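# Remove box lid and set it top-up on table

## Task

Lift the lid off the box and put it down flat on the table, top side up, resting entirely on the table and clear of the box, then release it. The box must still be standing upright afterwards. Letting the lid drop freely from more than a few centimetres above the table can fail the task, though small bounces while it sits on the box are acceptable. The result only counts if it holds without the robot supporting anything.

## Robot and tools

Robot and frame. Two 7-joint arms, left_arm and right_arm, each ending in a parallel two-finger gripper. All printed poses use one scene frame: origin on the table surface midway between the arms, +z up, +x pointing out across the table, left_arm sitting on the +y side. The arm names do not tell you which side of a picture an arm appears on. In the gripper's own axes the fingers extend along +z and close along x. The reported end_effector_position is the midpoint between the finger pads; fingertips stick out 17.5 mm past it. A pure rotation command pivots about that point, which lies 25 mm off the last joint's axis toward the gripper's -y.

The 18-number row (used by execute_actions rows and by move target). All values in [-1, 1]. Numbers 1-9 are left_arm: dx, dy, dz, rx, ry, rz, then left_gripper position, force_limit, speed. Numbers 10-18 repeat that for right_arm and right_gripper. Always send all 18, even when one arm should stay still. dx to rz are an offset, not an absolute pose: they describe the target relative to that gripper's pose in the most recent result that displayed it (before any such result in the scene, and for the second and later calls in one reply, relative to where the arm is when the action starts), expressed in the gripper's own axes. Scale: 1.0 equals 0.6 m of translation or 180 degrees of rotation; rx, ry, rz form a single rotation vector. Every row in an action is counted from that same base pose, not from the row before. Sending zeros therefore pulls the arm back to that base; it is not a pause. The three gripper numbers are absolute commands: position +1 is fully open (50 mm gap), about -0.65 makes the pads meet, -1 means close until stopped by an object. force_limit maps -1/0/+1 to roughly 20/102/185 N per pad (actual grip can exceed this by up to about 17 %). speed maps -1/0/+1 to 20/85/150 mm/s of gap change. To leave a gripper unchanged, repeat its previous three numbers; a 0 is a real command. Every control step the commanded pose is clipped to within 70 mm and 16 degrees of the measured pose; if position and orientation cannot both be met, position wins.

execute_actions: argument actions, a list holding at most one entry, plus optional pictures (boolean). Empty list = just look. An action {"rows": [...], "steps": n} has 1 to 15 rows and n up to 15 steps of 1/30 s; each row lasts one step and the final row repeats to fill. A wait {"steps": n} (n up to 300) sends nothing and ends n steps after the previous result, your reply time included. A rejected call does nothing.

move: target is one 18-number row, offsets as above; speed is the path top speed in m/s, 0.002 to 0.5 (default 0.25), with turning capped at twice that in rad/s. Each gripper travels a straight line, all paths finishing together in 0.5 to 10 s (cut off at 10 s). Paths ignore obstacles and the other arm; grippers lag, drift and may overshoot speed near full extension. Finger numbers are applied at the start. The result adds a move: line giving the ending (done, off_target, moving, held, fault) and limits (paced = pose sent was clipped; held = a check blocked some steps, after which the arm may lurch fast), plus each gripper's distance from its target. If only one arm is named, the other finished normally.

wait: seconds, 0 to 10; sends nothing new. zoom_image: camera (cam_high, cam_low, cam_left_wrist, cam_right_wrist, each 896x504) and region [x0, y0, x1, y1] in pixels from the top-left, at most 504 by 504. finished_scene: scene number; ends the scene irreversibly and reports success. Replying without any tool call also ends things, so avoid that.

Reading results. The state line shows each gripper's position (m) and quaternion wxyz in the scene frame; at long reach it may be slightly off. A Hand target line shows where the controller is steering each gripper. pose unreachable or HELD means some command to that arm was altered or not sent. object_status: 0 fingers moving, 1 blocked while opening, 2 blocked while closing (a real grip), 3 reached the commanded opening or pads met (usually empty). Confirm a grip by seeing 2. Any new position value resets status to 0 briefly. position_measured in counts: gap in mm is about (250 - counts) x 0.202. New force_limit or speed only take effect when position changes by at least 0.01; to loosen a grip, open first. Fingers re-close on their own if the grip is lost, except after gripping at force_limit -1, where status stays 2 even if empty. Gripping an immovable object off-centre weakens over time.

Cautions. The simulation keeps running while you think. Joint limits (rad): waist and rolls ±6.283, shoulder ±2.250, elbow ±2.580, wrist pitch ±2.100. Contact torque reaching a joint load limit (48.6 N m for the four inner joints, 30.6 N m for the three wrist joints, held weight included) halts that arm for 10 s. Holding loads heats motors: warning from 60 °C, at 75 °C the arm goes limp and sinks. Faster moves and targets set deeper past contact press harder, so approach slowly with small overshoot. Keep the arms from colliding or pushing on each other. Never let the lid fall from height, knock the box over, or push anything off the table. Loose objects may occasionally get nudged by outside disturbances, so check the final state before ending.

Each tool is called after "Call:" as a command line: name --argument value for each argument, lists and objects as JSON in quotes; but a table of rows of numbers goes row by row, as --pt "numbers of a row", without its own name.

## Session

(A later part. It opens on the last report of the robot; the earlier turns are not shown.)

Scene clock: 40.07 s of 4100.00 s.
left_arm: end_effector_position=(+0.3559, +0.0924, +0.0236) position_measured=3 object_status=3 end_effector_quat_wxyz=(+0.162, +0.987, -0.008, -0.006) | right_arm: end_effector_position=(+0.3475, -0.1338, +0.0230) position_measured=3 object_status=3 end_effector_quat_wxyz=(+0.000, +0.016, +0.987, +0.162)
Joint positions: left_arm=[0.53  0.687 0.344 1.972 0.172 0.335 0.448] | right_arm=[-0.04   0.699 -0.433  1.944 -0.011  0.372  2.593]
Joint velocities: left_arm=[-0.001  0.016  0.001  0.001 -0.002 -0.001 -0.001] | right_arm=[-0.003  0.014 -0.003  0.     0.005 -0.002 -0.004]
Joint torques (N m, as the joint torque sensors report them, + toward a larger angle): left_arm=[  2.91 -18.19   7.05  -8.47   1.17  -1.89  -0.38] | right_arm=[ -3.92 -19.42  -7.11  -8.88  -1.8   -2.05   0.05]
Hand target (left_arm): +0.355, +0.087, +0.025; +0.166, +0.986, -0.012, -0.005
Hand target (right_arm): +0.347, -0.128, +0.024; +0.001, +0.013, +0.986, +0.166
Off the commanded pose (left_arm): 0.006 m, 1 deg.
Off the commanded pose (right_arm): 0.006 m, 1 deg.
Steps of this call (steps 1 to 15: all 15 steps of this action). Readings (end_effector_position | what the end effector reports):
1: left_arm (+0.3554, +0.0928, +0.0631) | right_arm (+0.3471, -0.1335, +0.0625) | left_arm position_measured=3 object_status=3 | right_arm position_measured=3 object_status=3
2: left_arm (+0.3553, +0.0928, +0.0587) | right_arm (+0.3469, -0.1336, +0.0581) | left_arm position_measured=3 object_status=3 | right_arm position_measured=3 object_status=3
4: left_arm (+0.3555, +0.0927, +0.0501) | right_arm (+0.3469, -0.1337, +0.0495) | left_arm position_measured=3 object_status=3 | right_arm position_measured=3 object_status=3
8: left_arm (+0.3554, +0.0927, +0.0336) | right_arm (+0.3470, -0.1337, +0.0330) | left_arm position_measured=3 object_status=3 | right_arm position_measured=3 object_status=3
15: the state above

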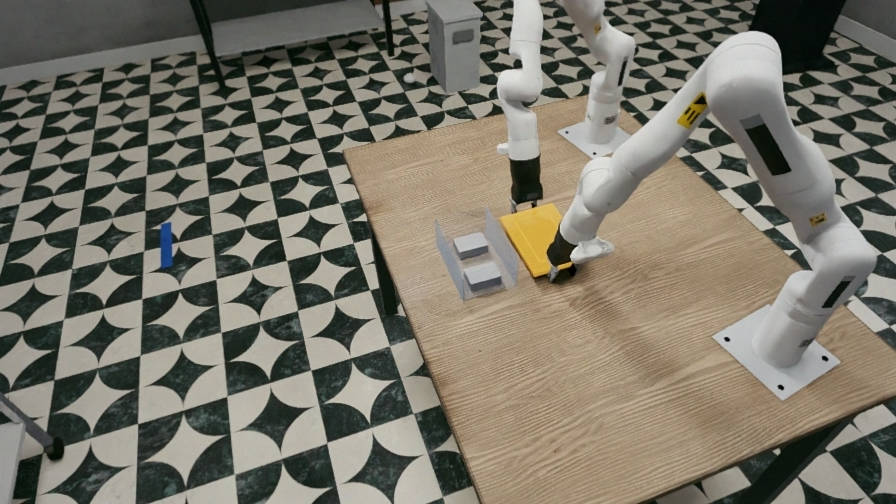

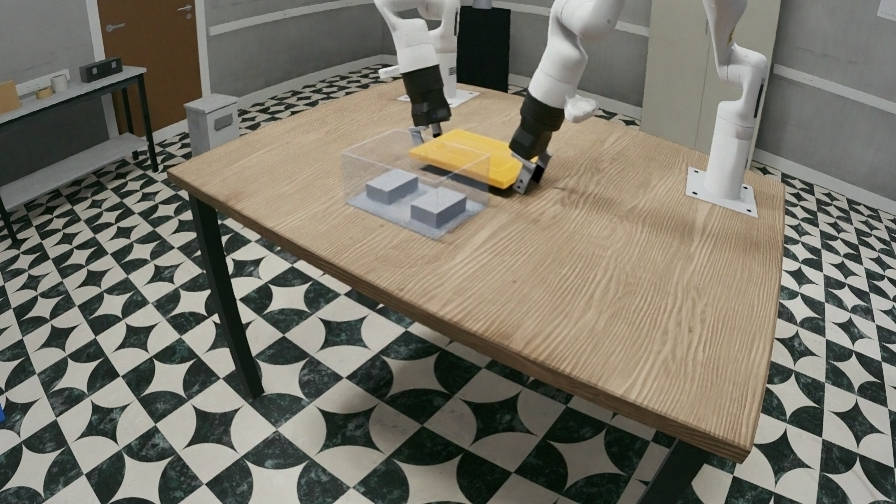

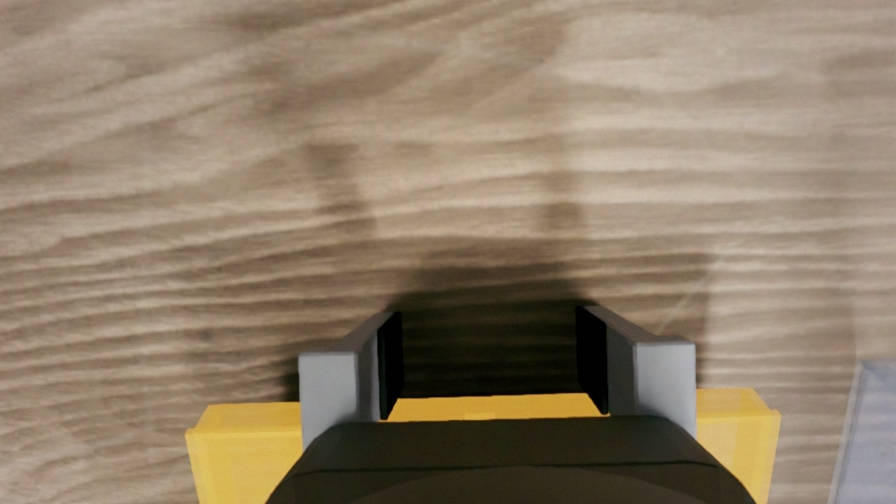

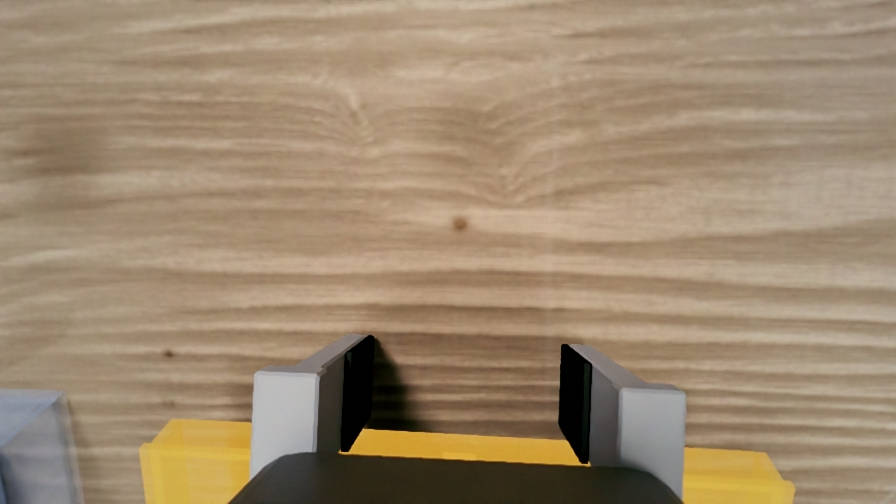

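Call:
move --target '[0,-0.0205,-0.002,0,0,0,1,0,0,0,-0.0205,-0.002,0,0,0,1,0,0]' --speed 0.012

Call:
move --target '[0,-0.03,-0.07,0,0,0,1,0,0,0,-0.03,-0.07,0,0,0,1,0,0]'

Scene clock: 41.97 s of 4100.00 s.
left_arm: end_effector_position=(+0.3564, +0.1034, +0.0216) position_measured=3 object_status=3 end_effector_quat_wxyz=(+0.163, +0.987, -0.009, -0.005) | right_arm: end_effector_position=(+0.3472, -0.1455, +0.0205) position_measured=3 object_status=3 end_effector_quat_wxyz=(+0.001, +0.016, +0.987, +0.163)
Joint positions: left_arm=[0.495 0.686 0.359 1.997 0.169 0.317 0.425] | right_arm=[-0.007  0.7   -0.443  1.964 -0.006  0.361  2.614]
Joint velocities: left_arm=[-0.001 -0.002 -0.     0.001 -0.001 -0.001 -0.001] | right_arm=[ 0.001  0.     0.     0.    -0.001  0.     0.001]
Joint torques (N m, as the joint torque sensors report them, + toward a larger angle): left_arm=[ -0.83 -15.78   2.32  -4.23  -0.19  -0.43  -0.27] | right_arm=[  0.   -17.88  -3.02  -5.6   -0.3   -0.32  -0.24]
Hand target (left_arm): +0.356, +0.104, +0.021; +0.162, +0.987, -0.008, -0.006
Hand target (right_arm): +0.347, -0.146, +0.020; +0.000, +0.016, +0.987, +0.162
Off the commanded pose (left_arm): 0.001 m, 0 deg.
Off the commanded pose (right_arm): 0.000 m, 0 deg.
move: done

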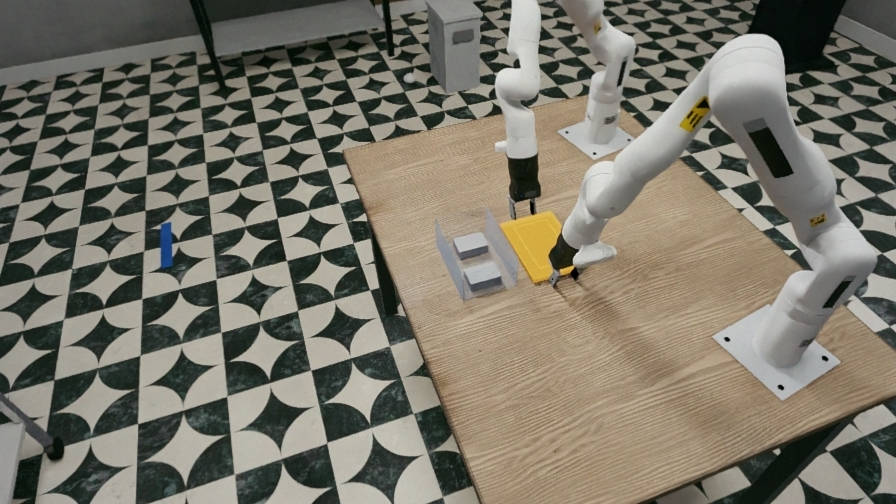

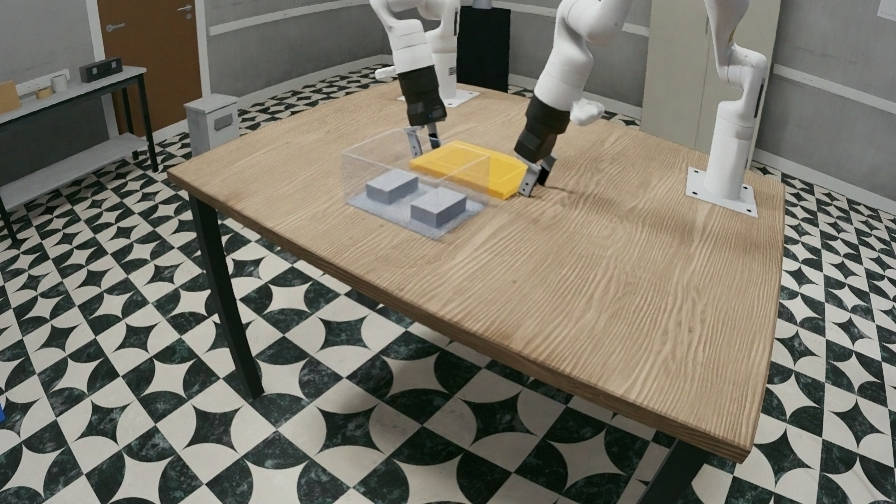

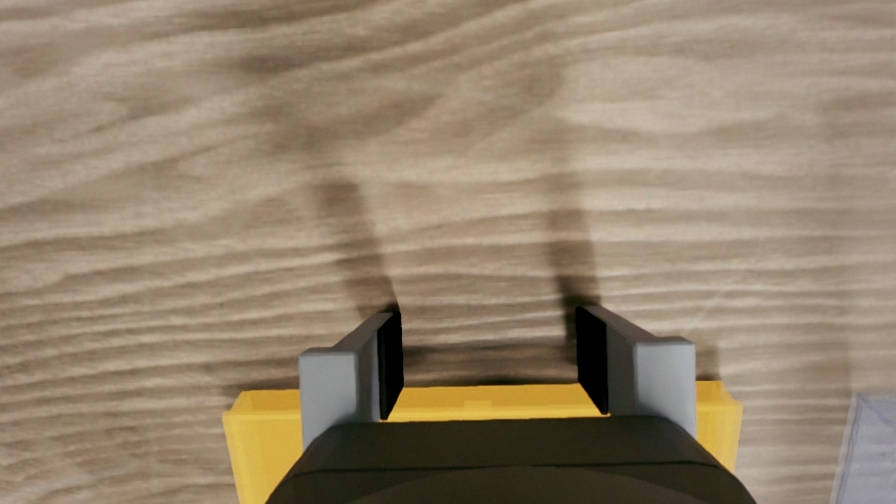

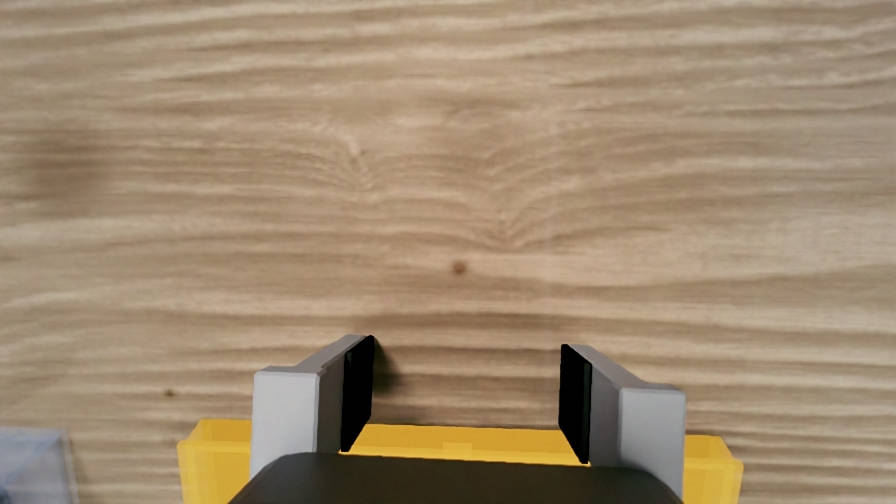

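Scene clock: 42.70 s of 4100.00 s.
left_arm: end_effector_position=(+0.3567, +0.1338, +0.0551) position_measured=3 object_status=3 end_effector_quat_wxyz=(+0.163, +0.987, -0.010, -0.006) | right_arm: end_effector_position=(+0.3460, -0.1756, +0.0543) position_measured=3 object_status=3 end_effector_quat_wxyz=(+0.000, +0.016, +0.987, +0.163)
Joint positions: left_arm=[0.397 0.59  0.397 2.034 0.176 0.397 0.38 ] | right_arm=[ 0.102  0.615 -0.495  1.983 -0.026  0.448  2.672]
Joint velocities: left_arm=[-0.007 -0.007 -0.002 -0.     0.003 -0.    -0.002] | right_arm=[ 0.008 -0.005  0.002 -0.001 -0.003 -0.     0.002]
Joint torques (N m, as the joint torque sensors report them, + toward a larger angle): left_arm=[ -0.28 -15.42   3.26  -5.47   0.35  -0.56  -0.22] | right_arm=[ -0.12 -16.86  -3.42  -5.94  -0.58  -0.3   -0.08]
Hand target (left_arm): +0.357, +0.134, +0.055; +0.163, +0.987, -0.009, -0.005
Hand target (right_arm): +0.346, -0.176, +0.055; +0.001, +0.016, +0.987, +0.163
Off the commanded pose (left_arm): 0.001 m, 0 deg.
Off the commanded pose (right_arm): 0.001 m, 0 deg.
move: done

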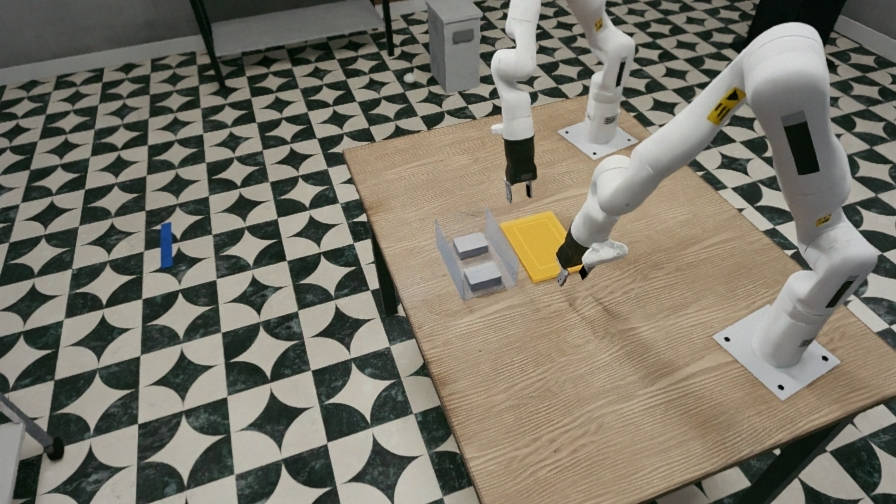

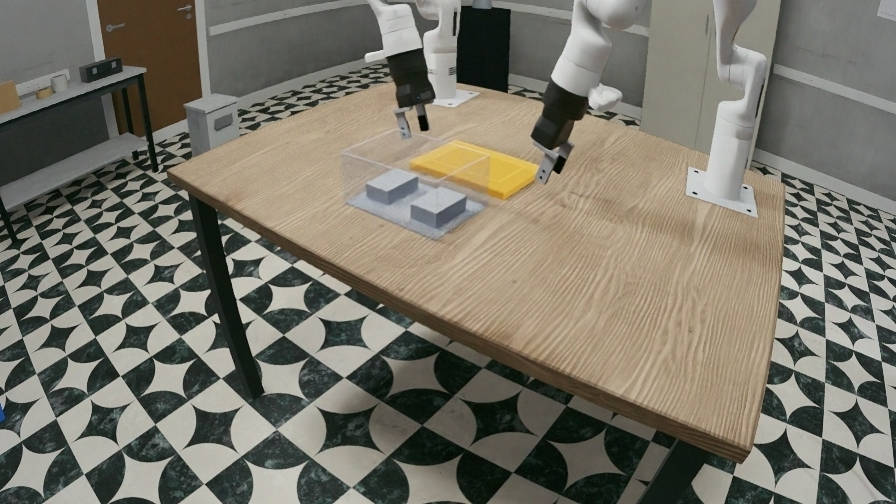

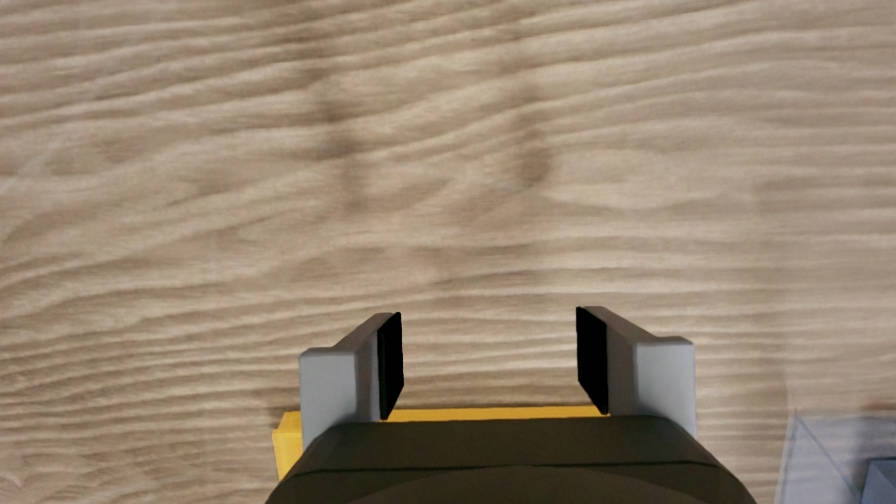

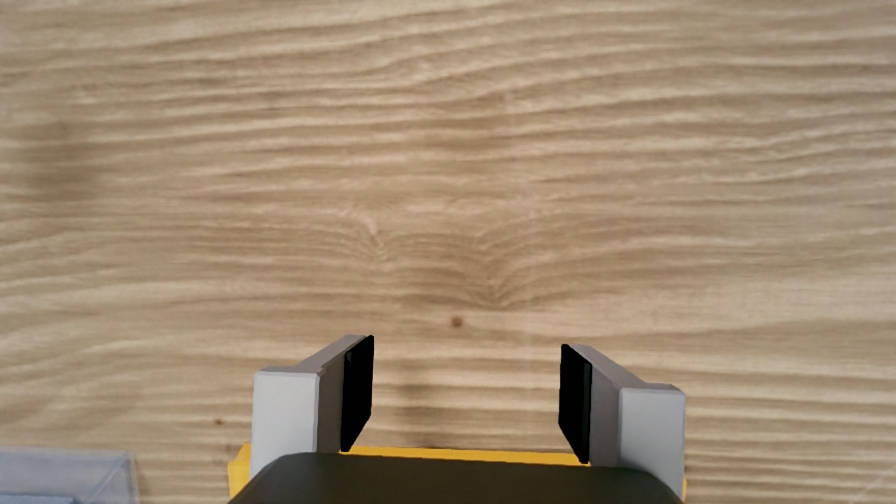

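Call:
finished_scene --scene 1

The scene is finished: the task was done.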